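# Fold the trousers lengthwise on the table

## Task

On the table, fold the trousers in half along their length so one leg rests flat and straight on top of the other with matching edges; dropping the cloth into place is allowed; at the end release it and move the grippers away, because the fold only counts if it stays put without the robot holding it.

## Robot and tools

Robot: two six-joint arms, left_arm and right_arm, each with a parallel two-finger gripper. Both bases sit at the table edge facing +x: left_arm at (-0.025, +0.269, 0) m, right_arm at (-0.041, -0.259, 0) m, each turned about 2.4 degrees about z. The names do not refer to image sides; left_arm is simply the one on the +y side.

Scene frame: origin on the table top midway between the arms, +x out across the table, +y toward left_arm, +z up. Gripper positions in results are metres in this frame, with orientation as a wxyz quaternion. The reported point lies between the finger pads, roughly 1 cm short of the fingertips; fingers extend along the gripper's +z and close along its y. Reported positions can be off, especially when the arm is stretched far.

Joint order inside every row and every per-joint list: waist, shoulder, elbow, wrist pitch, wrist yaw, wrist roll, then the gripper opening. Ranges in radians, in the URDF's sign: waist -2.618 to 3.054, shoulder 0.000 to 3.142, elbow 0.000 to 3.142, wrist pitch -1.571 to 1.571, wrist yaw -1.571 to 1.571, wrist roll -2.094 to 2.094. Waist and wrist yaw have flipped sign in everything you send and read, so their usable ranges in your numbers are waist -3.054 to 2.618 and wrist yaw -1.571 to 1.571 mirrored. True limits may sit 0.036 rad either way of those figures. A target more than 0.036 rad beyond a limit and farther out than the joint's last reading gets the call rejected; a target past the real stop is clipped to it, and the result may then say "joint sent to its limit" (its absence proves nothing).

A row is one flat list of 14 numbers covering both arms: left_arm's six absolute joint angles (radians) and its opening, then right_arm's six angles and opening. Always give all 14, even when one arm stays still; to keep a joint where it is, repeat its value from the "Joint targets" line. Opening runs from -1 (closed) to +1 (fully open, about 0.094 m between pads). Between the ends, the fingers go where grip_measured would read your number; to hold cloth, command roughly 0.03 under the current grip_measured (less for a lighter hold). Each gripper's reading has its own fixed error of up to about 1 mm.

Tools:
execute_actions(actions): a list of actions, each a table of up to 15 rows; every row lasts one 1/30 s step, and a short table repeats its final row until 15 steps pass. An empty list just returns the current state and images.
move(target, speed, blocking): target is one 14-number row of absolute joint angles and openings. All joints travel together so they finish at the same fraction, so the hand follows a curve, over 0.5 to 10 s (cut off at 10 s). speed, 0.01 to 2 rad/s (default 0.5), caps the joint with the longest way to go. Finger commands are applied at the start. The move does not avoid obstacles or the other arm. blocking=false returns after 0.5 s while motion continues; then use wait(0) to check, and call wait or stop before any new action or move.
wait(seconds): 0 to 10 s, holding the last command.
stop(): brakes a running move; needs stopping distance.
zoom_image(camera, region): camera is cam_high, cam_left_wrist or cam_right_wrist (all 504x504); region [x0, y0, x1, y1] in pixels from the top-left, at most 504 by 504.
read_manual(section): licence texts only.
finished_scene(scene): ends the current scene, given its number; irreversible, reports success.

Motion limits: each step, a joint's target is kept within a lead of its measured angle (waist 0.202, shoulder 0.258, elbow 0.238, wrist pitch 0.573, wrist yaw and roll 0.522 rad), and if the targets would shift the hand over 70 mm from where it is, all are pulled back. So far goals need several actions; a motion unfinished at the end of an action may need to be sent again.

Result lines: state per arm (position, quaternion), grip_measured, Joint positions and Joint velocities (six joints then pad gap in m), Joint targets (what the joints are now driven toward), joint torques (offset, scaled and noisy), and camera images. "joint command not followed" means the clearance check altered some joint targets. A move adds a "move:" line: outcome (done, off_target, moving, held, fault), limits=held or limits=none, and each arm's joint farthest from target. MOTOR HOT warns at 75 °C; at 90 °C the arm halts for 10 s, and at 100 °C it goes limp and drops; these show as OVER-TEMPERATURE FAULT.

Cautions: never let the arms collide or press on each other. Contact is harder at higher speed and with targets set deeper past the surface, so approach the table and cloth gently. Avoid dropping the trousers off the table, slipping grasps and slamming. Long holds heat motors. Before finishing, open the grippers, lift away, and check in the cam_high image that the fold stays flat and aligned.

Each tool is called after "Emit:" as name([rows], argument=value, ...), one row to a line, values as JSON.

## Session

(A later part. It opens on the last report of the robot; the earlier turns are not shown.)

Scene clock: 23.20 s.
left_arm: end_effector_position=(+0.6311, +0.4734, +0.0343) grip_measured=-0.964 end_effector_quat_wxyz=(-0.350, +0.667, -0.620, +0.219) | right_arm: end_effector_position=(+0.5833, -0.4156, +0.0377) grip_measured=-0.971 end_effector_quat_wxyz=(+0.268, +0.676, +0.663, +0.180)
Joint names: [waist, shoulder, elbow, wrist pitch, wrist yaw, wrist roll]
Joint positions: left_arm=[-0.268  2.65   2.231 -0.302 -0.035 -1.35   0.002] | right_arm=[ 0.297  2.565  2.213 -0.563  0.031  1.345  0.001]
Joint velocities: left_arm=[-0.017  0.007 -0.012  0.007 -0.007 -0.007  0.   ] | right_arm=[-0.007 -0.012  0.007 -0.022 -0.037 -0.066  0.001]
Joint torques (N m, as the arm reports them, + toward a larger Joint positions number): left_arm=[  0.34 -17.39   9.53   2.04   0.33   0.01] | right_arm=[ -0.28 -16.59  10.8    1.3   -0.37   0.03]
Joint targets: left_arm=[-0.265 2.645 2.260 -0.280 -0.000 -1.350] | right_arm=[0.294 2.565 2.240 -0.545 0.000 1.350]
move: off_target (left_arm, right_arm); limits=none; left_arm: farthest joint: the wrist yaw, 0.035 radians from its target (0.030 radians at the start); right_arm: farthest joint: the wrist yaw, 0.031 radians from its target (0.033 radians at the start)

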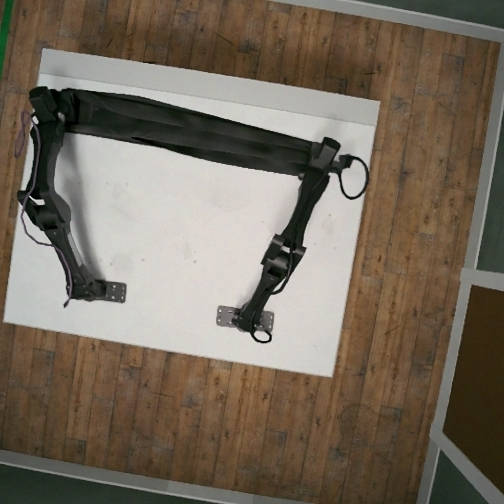

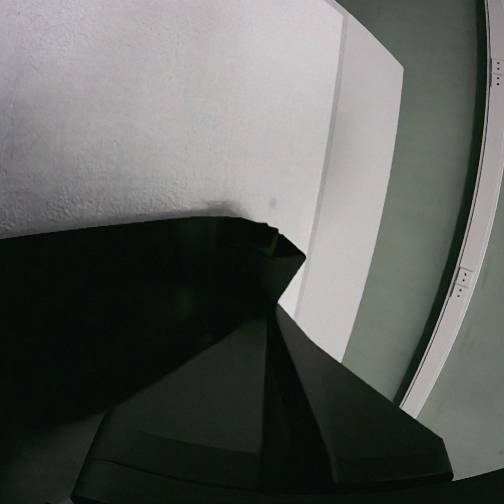

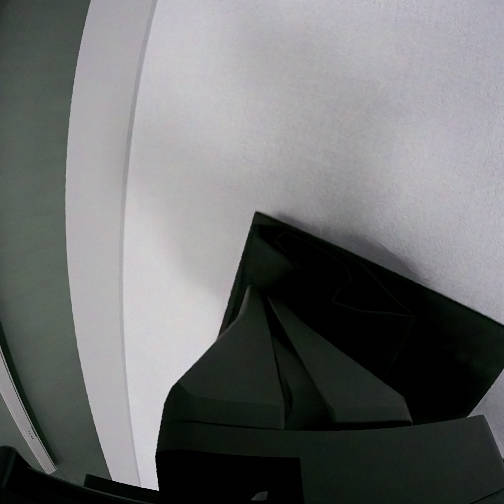

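Emit:
move(target=[-0.255,2.66,2.26,-0.22,0,-1.35,-1,0.31,2.595,2.24,-0.41,0,1.35,-1], speed=0.2)

Emit:
move(target=[-0.255,2.66,2.26,-0.22,0,-1.35,-0.4,0.31,2.595,2.24,-0.41,0,1.35,-0.4])

Emit:
move(target=[-0.3,1.7,1.5,-0.7,0,0,0,0.1,1.7,1.5,-0.7,0,0,0], speed=0.7)

Emit:
zoom_image(camera="cam_high", region=[30,60,360,200])

Scene clock: 24.93 s.
left_arm: end_effector_position=(+0.6414, +0.4694, +0.0381) grip_measured=-0.964 end_effector_quat_wxyz=(-0.368, +0.656, -0.617, +0.232) | right_arm: end_effector_position=(+0.6054, -0.4203, +0.0414) grip_measured=-0.971 end_effector_quat_wxyz=(+0.308, +0.662, +0.651, +0.207)
Joint names: [waist, shoulder, elbow, wrist pitch, wrist yaw, wrist roll]
Joint positions: left_arm=[-0.258  2.662  2.231 -0.241 -0.036 -1.351  0.002] | right_arm=[ 0.297  2.592  2.213 -0.432  0.037  1.346  0.001]
Joint velocities: left_arm=[ 0.017  0.002 -0.017  0.022  0.037  0.037 -0.001] | right_arm=[ 0.012 -0.002 -0.032 -0.081 -0.022 -0.007 -0.   ]
Joint torques (N m, as the arm reports them, + toward a larger Joint positions number): left_arm=[  0.24 -17.14   9.59   2.09   0.34  -0.01] | right_arm=[  1.06 -16.75  10.86   1.48  -0.45   0.06]
Joint targets: left_arm=[-0.255 2.660 2.260 -0.220 0.000 -1.350] | right_arm=[0.310 2.595 2.240 -0.410 0.000 1.350]
move: off_target (left_arm, right_arm); limits=none; left_arm: farthest joint: the wrist yaw, 0.036 radians from its target (0.035 radians at the start); right_arm: farthest joint: the wrist yaw, 0.037 radians from its target (0.031 radians at the start)

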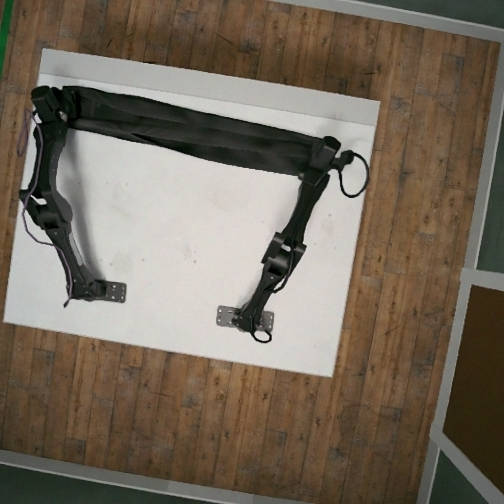

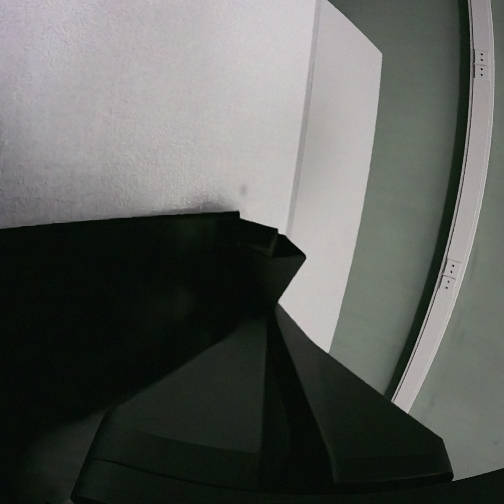

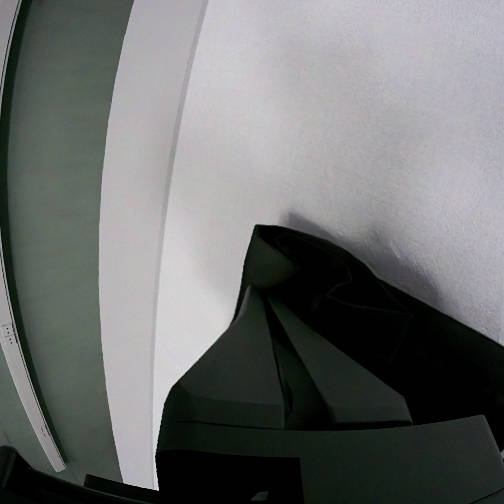

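Scene clock: 25.80 s.
left_arm: end_effector_position=(+0.6419, +0.4733, +0.0400) grip_measured=-0.403 end_effector_quat_wxyz=(-0.376, +0.658, -0.612, +0.226) | right_arm: end_effector_position=(+0.6062, -0.4249, +0.0431) grip_measured=-0.402 end_effector_quat_wxyz=(+0.318, +0.664, +0.647, +0.200)
Joint names: [waist, shoulder, elbow, wrist pitch, wrist yaw, wrist roll]
Joint positions: left_arm=[-0.258  2.662  2.231 -0.232 -0.016 -1.351  0.028] | right_arm=[ 0.297  2.592  2.213 -0.422  0.013  1.346  0.028]
Joint velocities: left_arm=[ 0.012 -0.012 -0.007  0.051 -0.066 -0.066  0.   ] | right_arm=[-0.002  0.022  0.017 -0.007 -0.022  0.037  0.   ]
Joint torques (N m, as the arm reports them, + toward a larger Joint positions number): left_arm=[  0.26 -17.17   9.59   2.01   0.12   0.  ] | right_arm=[  1.01 -16.89  10.83   1.38  -0.16   0.04]
Joint targets: left_arm=[-0.255 2.660 2.260 -0.220 -0.000 -1.350] | right_arm=[0.310 2.595 2.240 -0.410 0.000 1.350]
move: off_target (left_arm, right_arm); limits=none; left_arm: farthest joint: the elbow, 0.029 radians from its target (0.029 radians at the start); right_arm: farthest joint: the elbow, 0.027 radians from its target (0.027 radians at the start)

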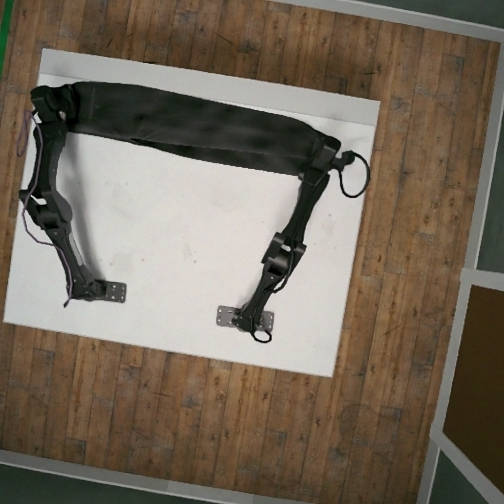

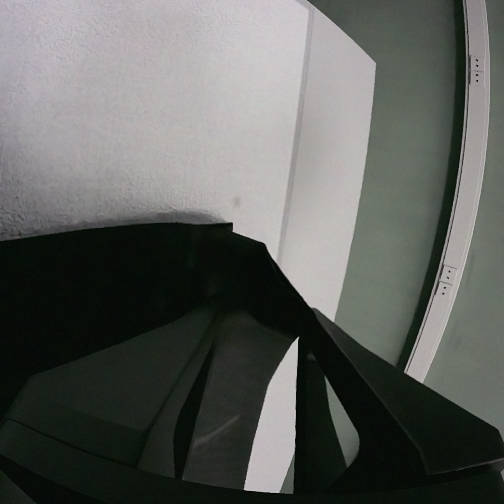

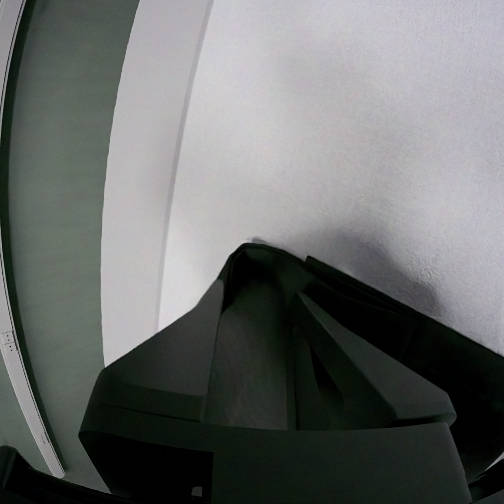

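Scene clock: 28.60 s.
left_arm: end_effector_position=(+0.4151, +0.4191, +0.1936) grip_measured=-0.003 end_effector_quat_wxyz=(+0.326, -0.156, +0.931, +0.048) | right_arm: end_effector_position=(+0.4246, -0.2884, +0.1944) grip_measured=-0.002 end_effector_quat_wxyz=(+0.332, +0.035, +0.943, -0.007)
Joint names: [waist, shoulder, elbow, wrist pitch, wrist yaw, wrist roll]
Joint positions: left_arm=[-0.289  1.718  1.51  -0.691 -0.011 -0.006  0.047] | right_arm=[ 0.109  1.718  1.511 -0.688  0.006  0.01   0.047]
Joint velocities: left_arm=[ 0.002  0.002 -0.012 -0.022  0.066 -0.037 -0.001] | right_arm=[ 0.017 -0.007 -0.012 -0.066  0.022 -0.007 -0.   ]
Joint torques (N m, as the arm reports them, + toward a larger Joint positions number): left_arm=[ -0.88 -10.75   6.71   1.46   0.11   0.02] | right_arm=[ -0.73 -10.95   7.74   1.04  -0.09  -0.14]
Joint targets: left_arm=[-0.300 1.700 1.500 -0.700 0.000 -0.000] | right_arm=[0.100 1.700 1.500 -0.700 -0.000 0.000]
move: done; limits=none; left_arm: farthest joint: the shoulder, 0.018 radians from its target (0.962 radians at the start); right_arm: farthest joint: the shoulder, 0.018 radians from its target (0.892 radians at the start)

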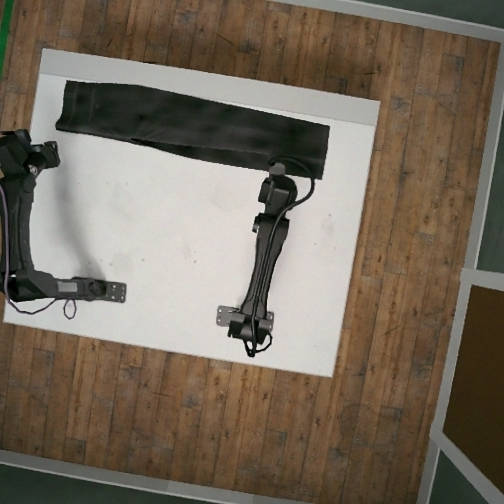

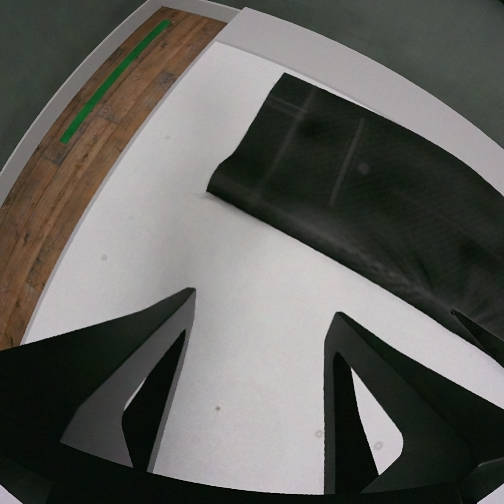

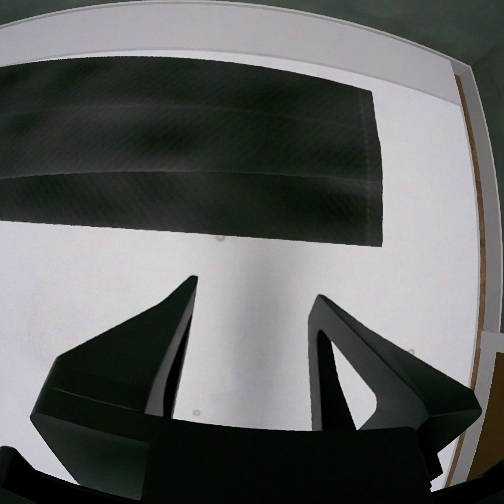

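Region (30, 60, 360, 200) of cam_high's 504x504 image, scaled by 1.527, with more detail than that image has; it fills the top 214 rows of this view, and the rest is white.

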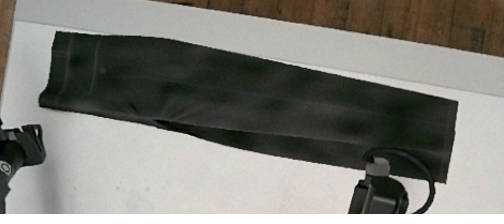

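Emit:
move(target=[-0.3,1.7,1.5,-0.7,0,0,0,0.282,2.66,2.255,-0.205,0,0,0], speed=0.6)

Scene clock: 31.17 s.
left_arm: end_effector_position=(+0.4151, +0.4191, +0.1936) grip_measured=-0.003 end_effector_quat_wxyz=(+0.326, -0.156, +0.931, +0.048) | right_arm: end_effector_position=(+0.6385, -0.4206, +0.0340) grip_measured=-0.002 end_effector_quat_wxyz=(+0.435, +0.109, +0.892, -0.048)
Joint names: [waist, shoulder, elbow, wrist pitch, wrist yaw, wrist roll]
Joint positions: left_arm=[-0.289  1.718  1.51  -0.691 -0.011 -0.005  0.047] | right_arm=[ 0.277  2.672  2.229 -0.221  0.004  0.009  0.047]
Joint velocities: left_arm=[-0.002 -0.002 -0.002  0.007 -0.007 -0.007  0.001] | right_arm=[0.002 0.007 0.002 0.051 0.037 0.051 0.   ]
Joint torques (N m, as the arm reports them, + toward a larger Joint positions number): left_arm=[ -0.88 -10.75   6.69   1.43   0.12   0.05] | right_arm=[  0.37 -18.6   10.89   1.56  -0.09  -0.09]
Joint targets: left_arm=[-0.300 1.700 1.500 -0.700 -0.000 0.000] | right_arm=[0.282 2.660 2.255 -0.205 -0.000 0.000]
move: off_target (right_arm); limits=none; left_arm: farthest joint: the shoulder, 0.018 radians from its target (0.018 radians at the start); right_arm: farthest joint: the elbow, 0.026 radians from its target (0.744 radians at the start)

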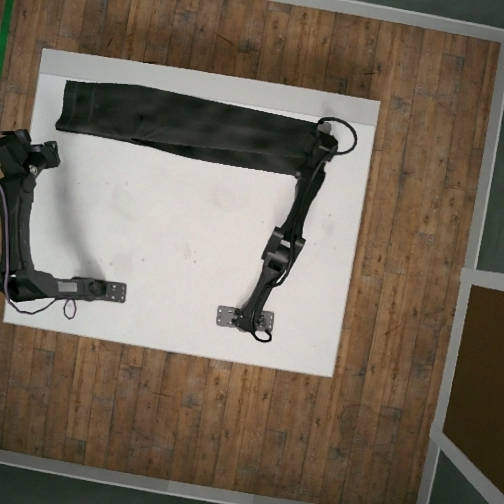

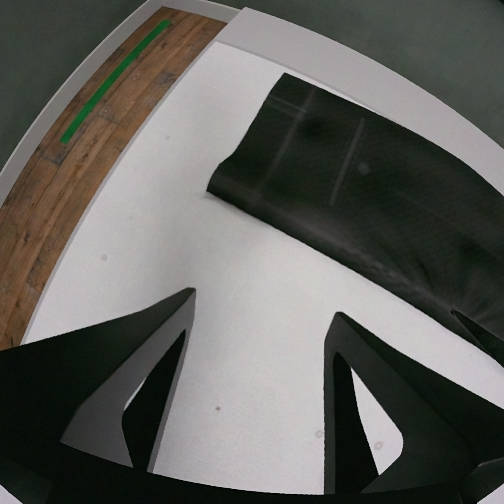

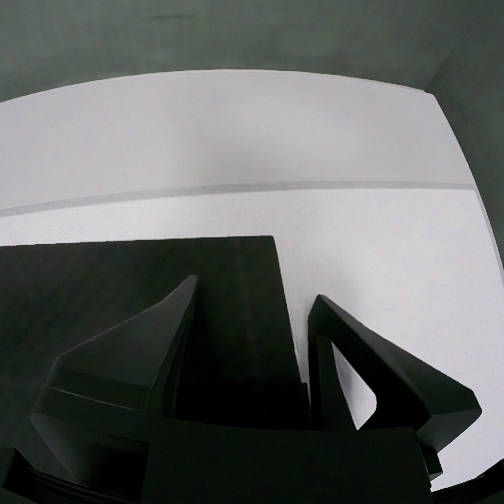

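Emit:
move(target=[-0.3,1.7,1.5,-0.7,0,0,0,0.282,2.715,2.255,-0.205,0,0.06,0], speed=0.06)

Emit:
move(target=[-0.3,1.7,1.5,-0.7,0,0,0,0.282,2.715,2.255,-0.205,0,0.06,-1])

Emit:
move(target=[-0.3,1.7,1.5,-0.7,0,0,0,0.282,2.61,2.255,-0.26,0,0.06,-1], speed=0.1)

Scene clock: 32.53 s.
left_arm: end_effector_position=(+0.4151, +0.4191, +0.1936) grip_measured=-0.003 end_effector_quat_wxyz=(+0.326, -0.156, +0.931, +0.048) | right_arm: end_effector_position=(+0.6413, -0.4212, +0.0240) grip_measured=-0.002 end_effector_quat_wxyz=(+0.439, +0.126, +0.889, -0.040)
Joint names: [waist, shoulder, elbow, wrist pitch, wrist yaw, wrist roll]
Joint positions: left_arm=[-0.289  1.718  1.51  -0.691 -0.011 -0.005  0.047] | right_arm=[ 0.277  2.698  2.236 -0.196  0.004  0.047  0.047]
Joint velocities: left_arm=[-0.007  0.017  0.007  0.007 -0.007 -0.022 -0.   ] | right_arm=[ 0.002 -0.007  0.012 -0.007  0.007 -0.007  0.001]
Joint torques (N m, as the arm reports them, + toward a larger Joint positions number): left_arm=[ -0.9  -10.77   6.69   1.44   0.11   0.05] | right_arm=[  0.34 -15.93  10.24   1.32  -0.09   0.17]
Joint targets: left_arm=[-0.300 1.700 1.500 -0.700 -0.000 -0.000] | right_arm=[0.282 2.715 2.255 -0.205 -0.000 0.060]
move: done; limits=none; left_arm: farthest joint: the shoulder, 0.018 radians from its target (0.018 radians at the start); right_arm: farthest joint: the elbow, 0.019 radians from its target (0.026 radians at the start)

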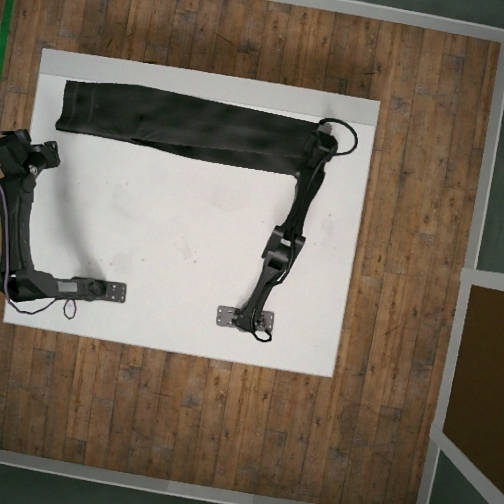

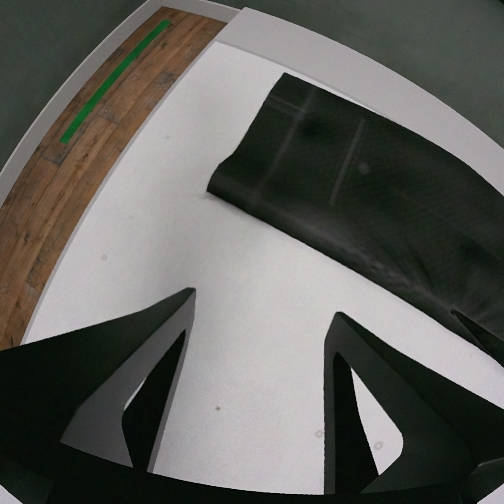

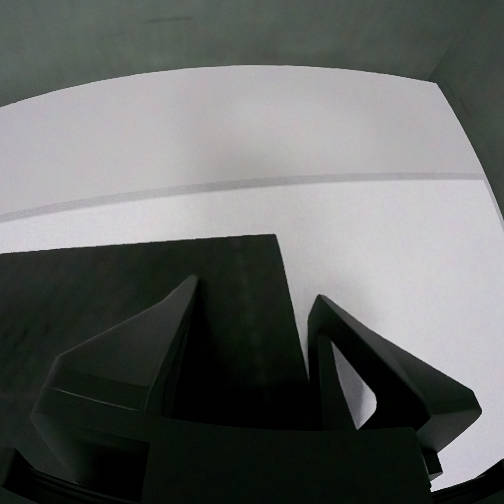

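Scene clock: 33.23 s.
left_arm: end_effector_position=(+0.4151, +0.4191, +0.1936) grip_measured=-0.003 end_effector_quat_wxyz=(+0.326, -0.156, +0.931, +0.048) | right_arm: end_effector_position=(+0.6437, -0.4199, +0.0268) grip_measured=-0.978 end_effector_quat_wxyz=(+0.445, +0.124, +0.886, -0.036)
Joint names: [waist, shoulder, elbow, wrist pitch, wrist yaw, wrist roll]
Joint positions: left_arm=[-0.289  1.718  1.51  -0.692 -0.011 -0.005  0.047] | right_arm=[ 0.277  2.698  2.236 -0.182  0.012  0.048  0.001]
Joint velocities: left_arm=[ 0.002  0.012 -0.002  0.007  0.051  0.022  0.   ] | right_arm=[-0.012  0.017 -0.022 -0.007 -0.095 -0.007 -0.001]
Joint torques (N m, as the arm reports them, + toward a larger Joint positions number): left_arm=[ -0.89 -10.75   6.71   1.44   0.12   0.04] | right_arm=[  0.33 -16.12  10.44   1.23  -0.13   0.11]
Joint targets: left_arm=[-0.300 1.700 1.500 -0.700 -0.000 0.000] | right_arm=[0.282 2.715 2.255 -0.205 0.000 0.060]
move: off_target (right_arm); limits=none; left_arm: farthest joint: the shoulder, 0.018 radians from its target (0.018 radians at the start); right_arm: farthest joint: the wrist pitch, 0.023 radians from its target (0.009 radians at the start)

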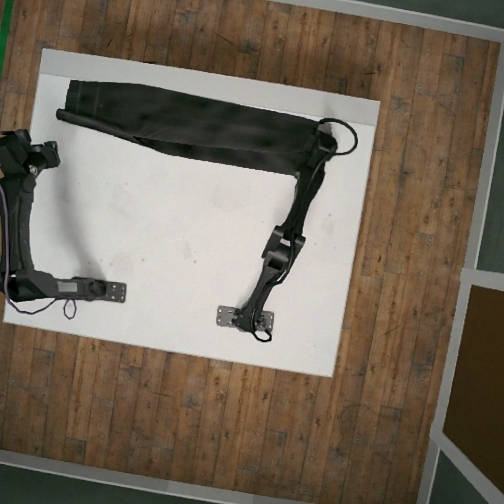

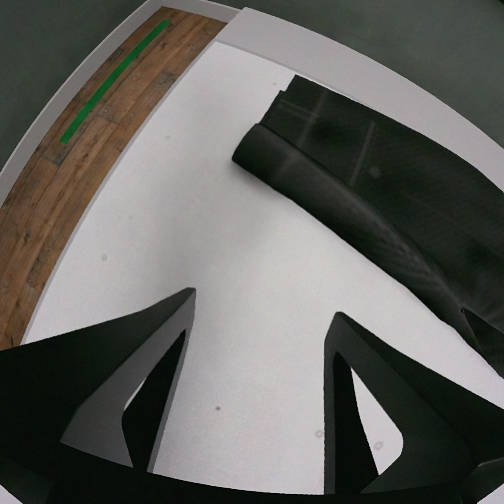

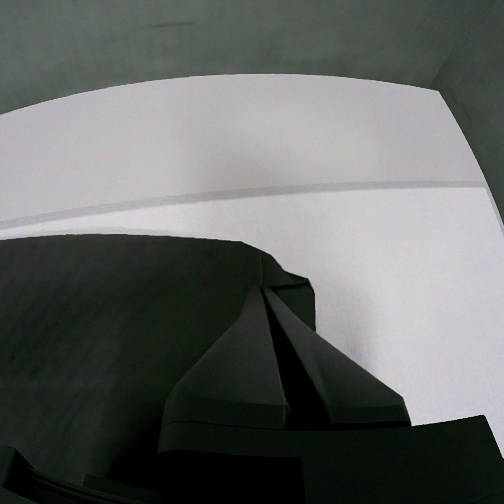

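Scene clock: 34.70 s.
left_arm: end_effector_position=(+0.4151, +0.4191, +0.1936) grip_measured=-0.003 end_effector_quat_wxyz=(+0.326, -0.156, +0.931, +0.048) | right_arm: end_effector_position=(+0.6385, -0.4187, +0.0570) grip_measured=-0.978 end_effector_quat_wxyz=(+0.443, +0.124, +0.887, -0.036)
Joint names: [waist, shoulder, elbow, wrist pitch, wrist yaw, wrist roll]
Joint positions: left_arm=[-0.289  1.718  1.51  -0.692 -0.011 -0.005  0.047] | right_arm=[ 0.277  2.634  2.236 -0.251  0.012  0.049  0.001]
Joint velocities: left_arm=[-0.007 -0.007 -0.007 -0.037  0.066  0.007  0.   ] | right_arm=[-0.002 -0.002 -0.022  0.037  0.022 -0.007  0.   ]
Joint torques (N m, as the arm reports them, + toward a larger Joint positions number): left_arm=[ -0.89 -10.74   6.68   1.44   0.11   0.05] | right_arm=[  0.5  -19.72  10.36   1.31  -0.15   0.1 ]
Joint targets: left_arm=[-0.300 1.700 1.500 -0.700 0.000 -0.000] | right_arm=[0.282 2.610 2.255 -0.260 -0.000 0.060]
move: off_target (right_arm); limits=none; left_arm: farthest joint: the shoulder, 0.018 radians from its target (0.018 radians at the start); right_arm: farthest joint: the shoulder, 0.024 radians from its target (0.088 radians at the start)

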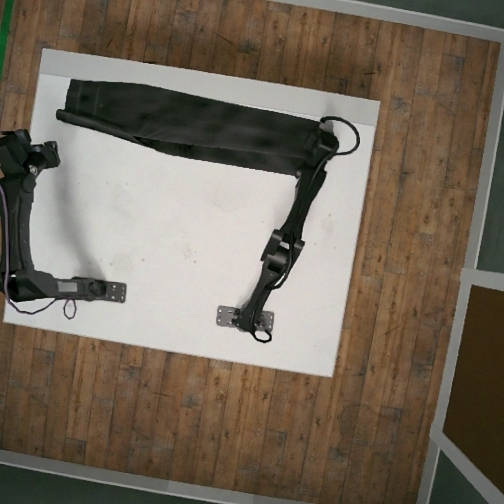

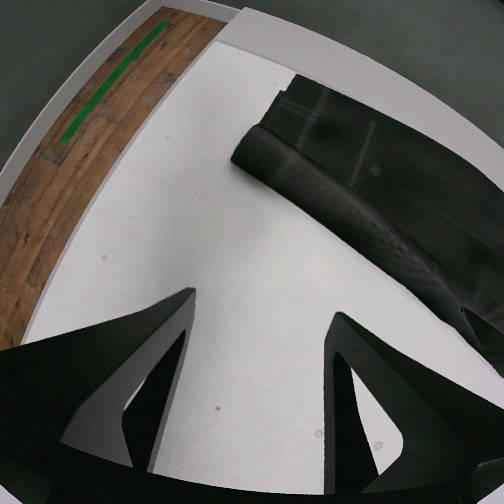

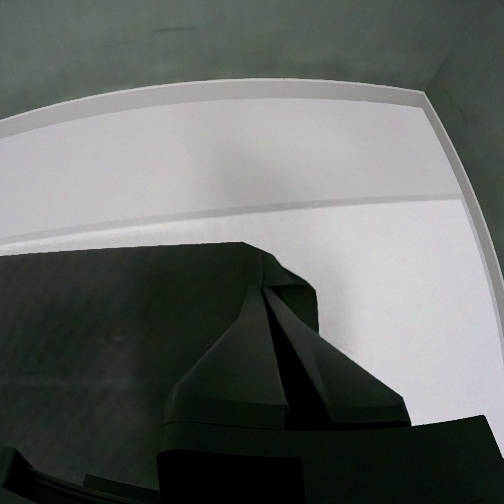

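Emit:
move(target=[-0.3,1.7,1.5,-0.7,0,0,0,0.29,2.30,1.62,0.055,0,0.06,-1], speed=0.35)

Scene clock: 37.13 s.
left_arm: end_effector_position=(+0.4151, +0.4191, +0.1936) grip_measured=-0.003 end_effector_quat_wxyz=(+0.326, -0.156, +0.931, +0.048) | right_arm: end_effector_position=(+0.5661, -0.4025, +0.0465) grip_measured=-0.978 end_effector_quat_wxyz=(+0.438, +0.126, +0.889, -0.038)
Joint names: [waist, shoulder, elbow, wrist pitch, wrist yaw, wrist roll]
Joint positions: left_arm=[-0.289  1.718  1.51  -0.692 -0.011 -0.005  0.047] | right_arm=[0.277 2.327 1.629 0.038 0.006 0.049 0.001]
Joint velocities: left_arm=[-0.012 -0.002  0.007 -0.037  0.11  -0.022 -0.001] | right_arm=[-0.002 -0.002 -0.017 -0.007  0.051 -0.037 -0.   ]
Joint torques (N m, as the arm reports them, + toward a larger Joint positions number): left_arm=[ -0.87 -10.74   6.69   1.44   0.11   0.05] | right_arm=[  1.01 -17.47   7.53   1.57  -0.09   0.12]
Joint targets: left_arm=[-0.300 1.700 1.500 -0.700 -0.000 0.000] | right_arm=[0.290 2.300 1.620 0.055 0.000 0.060]
move: off_target (right_arm); limits=none; left_arm: farthest joint: the shoulder, 0.018 radians from its target (0.018 radians at the start); right_arm: farthest joint: the shoulder, 0.027 radians from its target (0.334 radians at the start)

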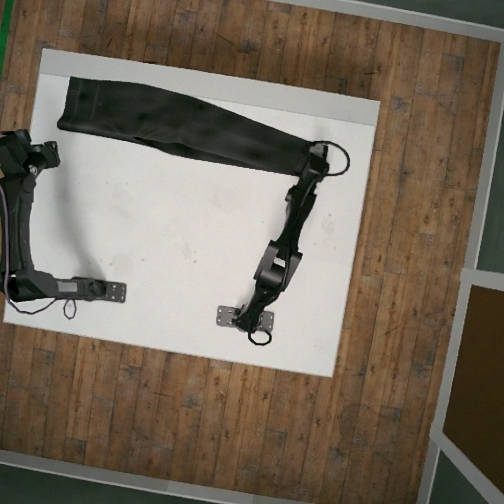

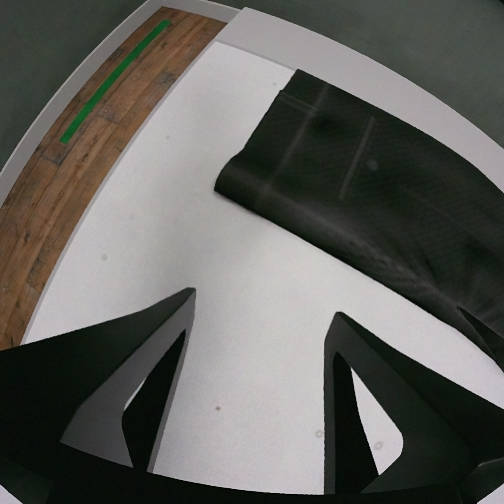

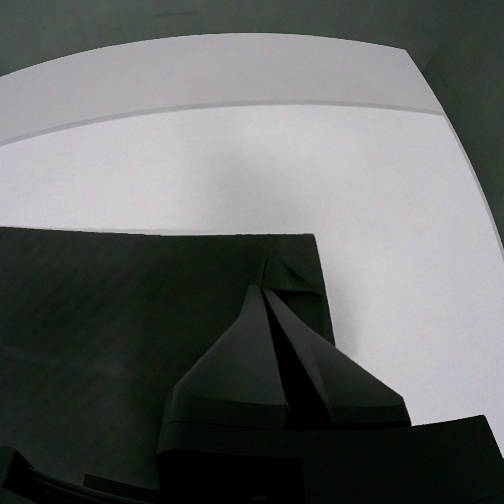

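Emit:
move(target=[-0.3,1.7,1.5,-0.7,0,0,0,0.29,2.30,1.62,0.055,0,0.06,0])

Emit:
move(target=[-0.3,1.7,1.5,-0.7,0,0,0,0.0,1.5,1.3,-0.7,0,0,0], speed=0.7)

Emit:
zoom_image(camera="cam_high", region=[30,60,360,200])

Scene clock: 38.00 s.
left_arm: end_effector_position=(+0.4151, +0.4191, +0.1936) grip_measured=-0.003 end_effector_quat_wxyz=(+0.326, -0.156, +0.931, +0.048) | right_arm: end_effector_position=(+0.5663, -0.4026, +0.0468) grip_measured=-0.002 end_effector_quat_wxyz=(+0.438, +0.126, +0.889, -0.038)
Joint names: [waist, shoulder, elbow, wrist pitch, wrist yaw, wrist roll]
Joint positions: left_arm=[-0.289  1.718  1.51  -0.692 -0.011 -0.005  0.047] | right_arm=[0.277 2.327 1.629 0.039 0.006 0.05  0.047]
Joint velocities: left_arm=[ 0.002  0.002 -0.007 -0.051  0.007 -0.022  0.   ] | right_arm=[-0.002  0.002 -0.002  0.022  0.051 -0.022  0.001]
Joint torques (N m, as the arm reports them, + toward a larger Joint positions number): left_arm=[ -0.89 -10.74   6.67   1.44   0.11   0.05] | right_arm=[  0.95 -17.51   7.49   1.58  -0.11   0.06]
Joint targets: left_arm=[-0.300 1.700 1.500 -0.700 0.000 -0.000] | right_arm=[0.290 2.300 1.620 0.055 -0.000 0.060]
move: off_target (right_arm); limits=none; left_arm: farthest joint: the shoulder, 0.018 radians from its target (0.018 radians at the start); right_arm: farthest joint: the shoulder, 0.027 radians from its target (0.027 radians at the start)

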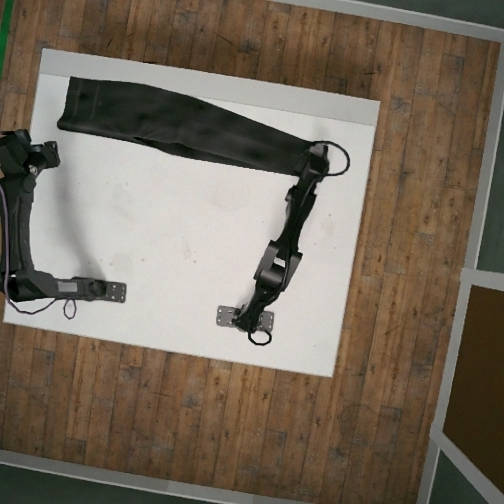

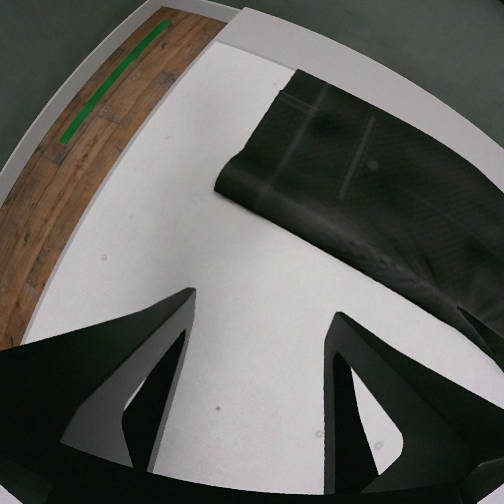

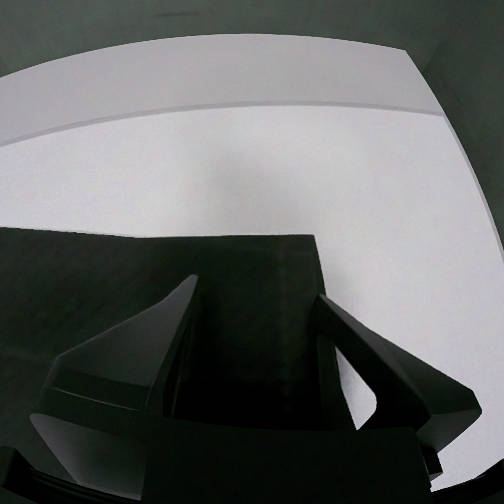

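Scene clock: 39.93 s.
left_arm: end_effector_position=(+0.4151, +0.4191, +0.1936) grip_measured=-0.003 end_effector_quat_wxyz=(+0.326, -0.156, +0.931, +0.048) | right_arm: end_effector_position=(+0.3712, -0.2434, +0.1975) grip_measured=-0.002 end_effector_quat_wxyz=(+0.333, -0.012, +0.943, +0.009)
Joint names: [waist, shoulder, elbow, wrist pitch, wrist yaw, wrist roll]
Joint positions: left_arm=[-0.289  1.718  1.51  -0.692 -0.011 -0.005  0.047] | right_arm=[ 0.007  1.511  1.306 -0.687  0.004  0.01   0.047]
Joint velocities: left_arm=[ 0.017 -0.012  0.002 -0.037 -0.007  0.022 -0.   ] | right_arm=[-0.007  0.002 -0.012 -0.066  0.007 -0.022 -0.   ]
Joint torques (N m, as the arm reports them, + toward a larger Joint positions number): left_arm=[ -0.9  -10.76   6.68   1.43   0.12   0.04] | right_arm=[-0.56 -8.34  8.15  1.05 -0.07 -0.07]
Joint targets: left_arm=[-0.300 1.700 1.500 -0.700 0.000 0.000] | right_arm=[-0.000 1.500 1.300 -0.700 -0.000 0.000]
move: done; limits=none; left_arm: farthest joint: the shoulder, 0.018 radians from its target (0.018 radians at the start); right_arm: farthest joint: the wrist pitch, 0.013 radians from its target (0.739 radians at the start)

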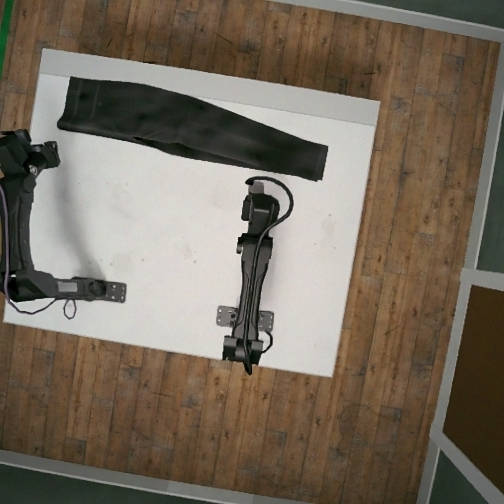

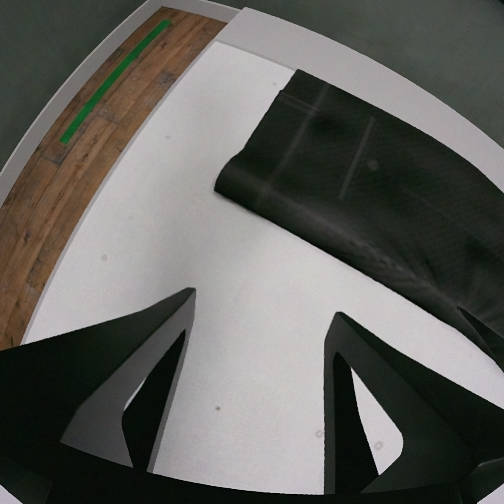

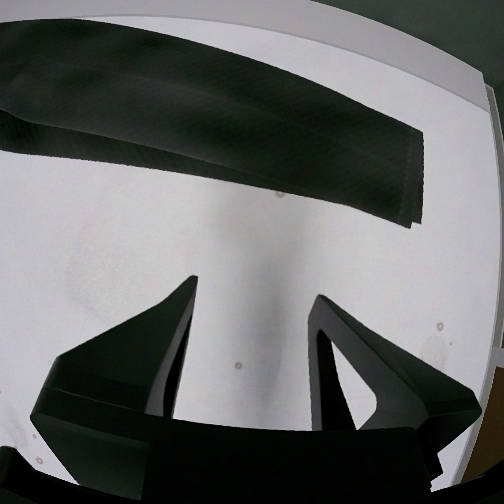

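Region (30, 60, 360, 200) of cam_high's 504x504 image, scaled by 1.527, with more detail than that image has; it fills the top 214 rows of this view, and the rest is white.

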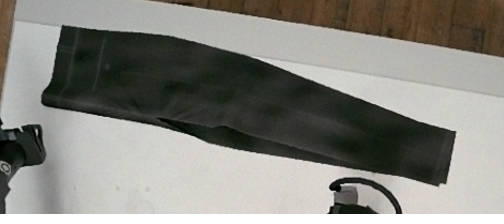

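Emit:
move(target=[0,2.55,2.24,-0.54,0,0,-0.25,0.0,1.5,1.3,-0.7,0,0,0], speed=0.6)

Emit:
move(target=[0,2.61,2.24,-0.5,0,0,-0.25,0.0,1.5,1.3,-0.7,0,0,0], speed=0.06)

Scene clock: 42.23 s.
left_arm: end_effector_position=(+0.6193, +0.2957, +0.0393) grip_measured=-0.247 end_effector_quat_wxyz=(+0.327, -0.021, +0.945, +0.001) | right_arm: end_effector_position=(+0.3711, -0.2434, +0.1975) grip_measured=-0.002 end_effector_quat_wxyz=(+0.333, -0.013, +0.943, +0.009)
Joint names: [waist, shoulder, elbow, wrist pitch, wrist yaw, wrist roll]
Joint positions: left_arm=[-0.001  2.564  2.213 -0.553 -0.01  -0.005  0.035] | right_arm=[ 0.007  1.511  1.306 -0.687  0.004  0.009  0.047]
Joint velocities: left_arm=[-0.002  0.002 -0.002 -0.066  0.007 -0.037  0.001] | right_arm=[ 0.007  0.012 -0.002  0.007  0.022  0.022  0.   ]
Joint torques (N m, as the arm reports them, + toward a larger Joint positions number): left_arm=[  0.1  -17.54   9.29   1.69   0.11   0.04] | right_arm=[-0.65 -8.42  8.1   1.06 -0.08 -0.06]
Joint targets: left_arm=[-0.000 2.550 2.240 -0.540 -0.000 -0.000] | right_arm=[-0.000 1.500 1.300 -0.700 0.000 -0.000]
move: off_target (left_arm); limits=none; left_arm: farthest joint: the elbow, 0.027 radians from its target (0.730 radians at the start); right_arm: farthest joint: the wrist pitch, 0.013 radians from its target (0.013 radians at the start)

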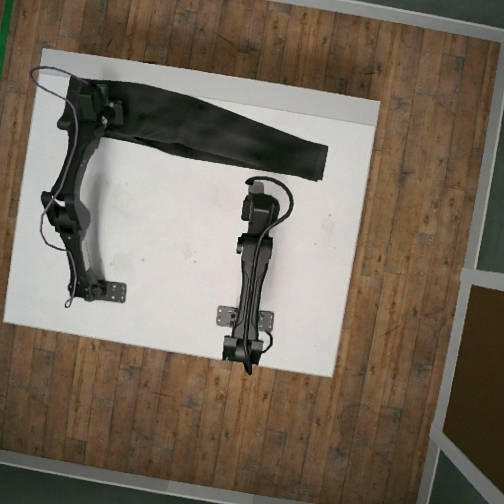

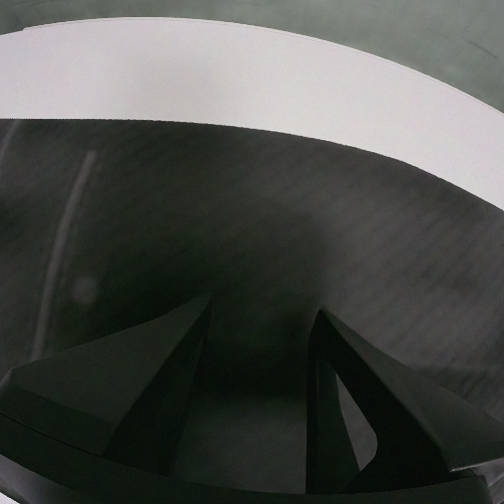

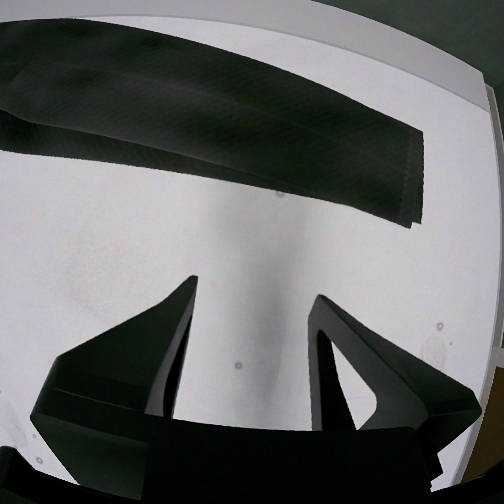

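Scene clock: 43.57 s.
left_arm: end_effector_position=(+0.6245, +0.2959, +0.0210) grip_measured=-0.247 end_effector_quat_wxyz=(+0.329, -0.021, +0.944, +0.002) | right_arm: end_effector_position=(+0.3711, -0.2434, +0.1975) grip_measured=-0.002 end_effector_quat_wxyz=(+0.333, -0.013, +0.943, +0.009)
Joint names: [waist, shoulder, elbow, wrist pitch, wrist yaw, wrist roll]
Joint positions: left_arm=[-0.001  2.604  2.213 -0.509 -0.01  -0.005  0.035] | right_arm=[ 0.007  1.511  1.306 -0.687  0.004  0.009  0.047]
Joint velocities: left_arm=[ 0.002  0.002 -0.002 -0.066 -0.007 -0.051  0.001] | right_arm=[ 0.002 -0.027 -0.022 -0.007  0.022 -0.081 -0.001]
Joint torques (N m, as the arm reports them, + toward a larger Joint positions number): left_arm=[  0.09 -15.95   9.31   1.64   0.1    0.04] | right_arm=[-0.54 -8.23  8.1   1.02 -0.09 -0.11]
Joint targets: left_arm=[0.000 2.610 2.240 -0.500 -0.000 0.000] | right_arm=[-0.000 1.500 1.300 -0.700 0.000 -0.000]
move: off_target (left_arm); limits=none; left_arm: farthest joint: the elbow, 0.027 radians from its target (0.027 radians at the start); right_arm: farthest joint: the wrist pitch, 0.013 radians from its target (0.013 radians at the start)

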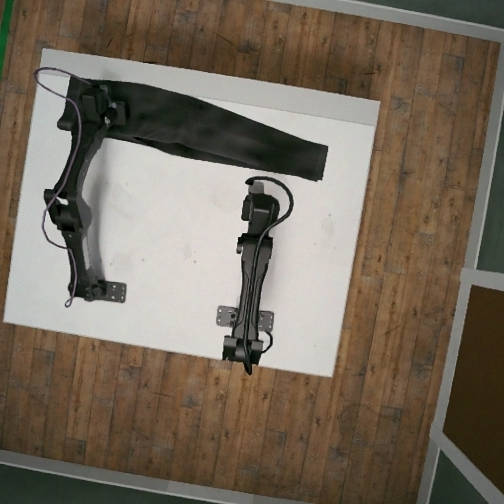

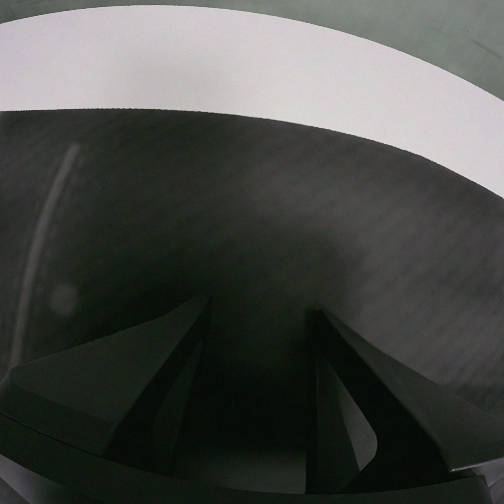

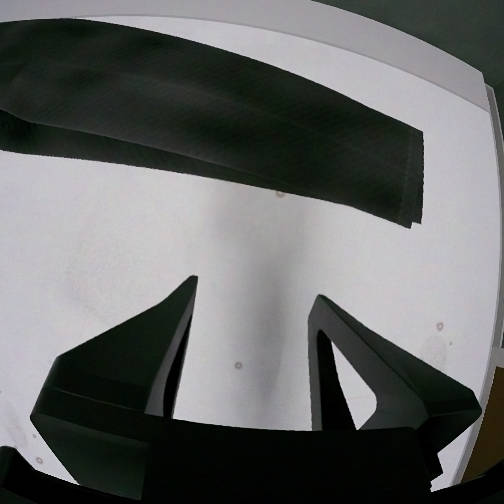

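Emit:
move(target=[0,2.415,1.90,-0.36,0,0,-0.25,0.0,1.5,1.3,-0.7,0,0,0], speed=0.2)

Emit:
zoom_image(camera="cam_high", region=[30,60,360,200])

Scene clock: 45.70 s.
left_arm: end_effector_position=(+0.5912, +0.2945, +0.0208) grip_measured=-0.247 end_effector_quat_wxyz=(+0.328, -0.021, +0.945, +0.002) | right_arm: end_effector_position=(+0.3711, -0.2434, +0.1975) grip_measured=-0.002 end_effector_quat_wxyz=(+0.333, -0.013, +0.943, +0.009)
Joint names: [waist, shoulder, elbow, wrist pitch, wrist yaw, wrist roll]
Joint positions: left_arm=[-0.001  2.441  1.909 -0.371 -0.01  -0.005  0.035] | right_arm=[ 0.007  1.511  1.306 -0.687  0.004  0.009  0.047]
Joint velocities: left_arm=[-0.017  0.007 -0.002  0.007 -0.037 -0.037 -0.   ] | right_arm=[ 0.017 -0.002 -0.007  0.022  0.022 -0.022 -0.002]
Joint torques (N m, as the arm reports them, + toward a larger Joint positions number): left_arm=[  0.07 -17.77   6.67   1.69   0.1    0.04] | right_arm=[-0.58 -8.36  8.12  1.06 -0.12 -0.08]
Joint targets: left_arm=[0.000 2.415 1.900 -0.360 0.000 -0.000] | right_arm=[0.000 1.500 1.300 -0.700 0.000 0.000]
move: off_target (left_arm); limits=none; left_arm: farthest joint: the shoulder, 0.026 radians from its target (0.189 radians at the start); right_arm: farthest joint: the wrist pitch, 0.013 radians from its target (0.013 radians at the start)

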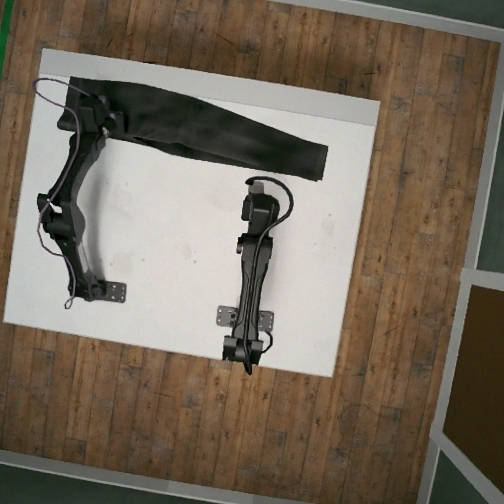

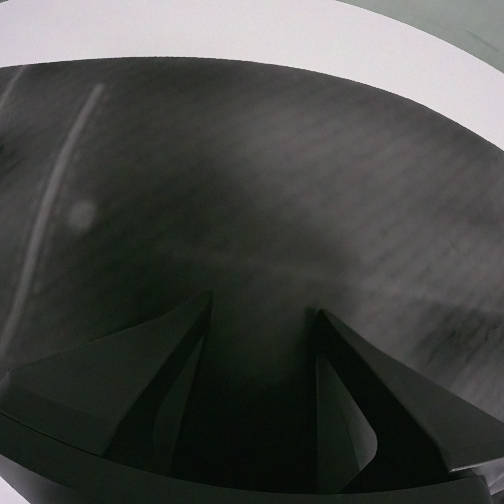

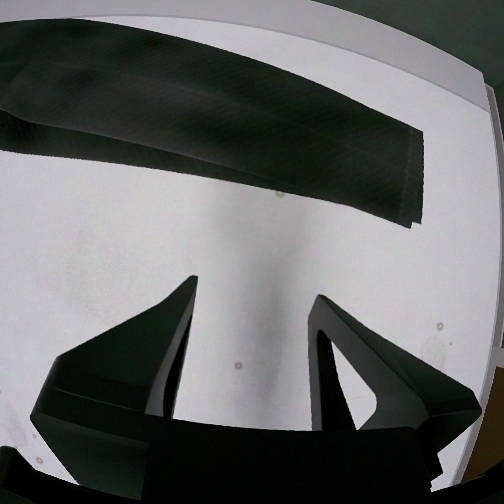

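Region (30, 60, 360, 200) of cam_high's 504x504 image, scaled by 1.527, with more detail than that image has; it fills the top 214 rows of this view, and the rest is white.

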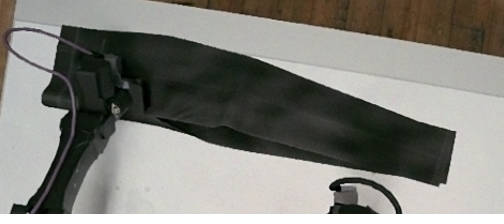

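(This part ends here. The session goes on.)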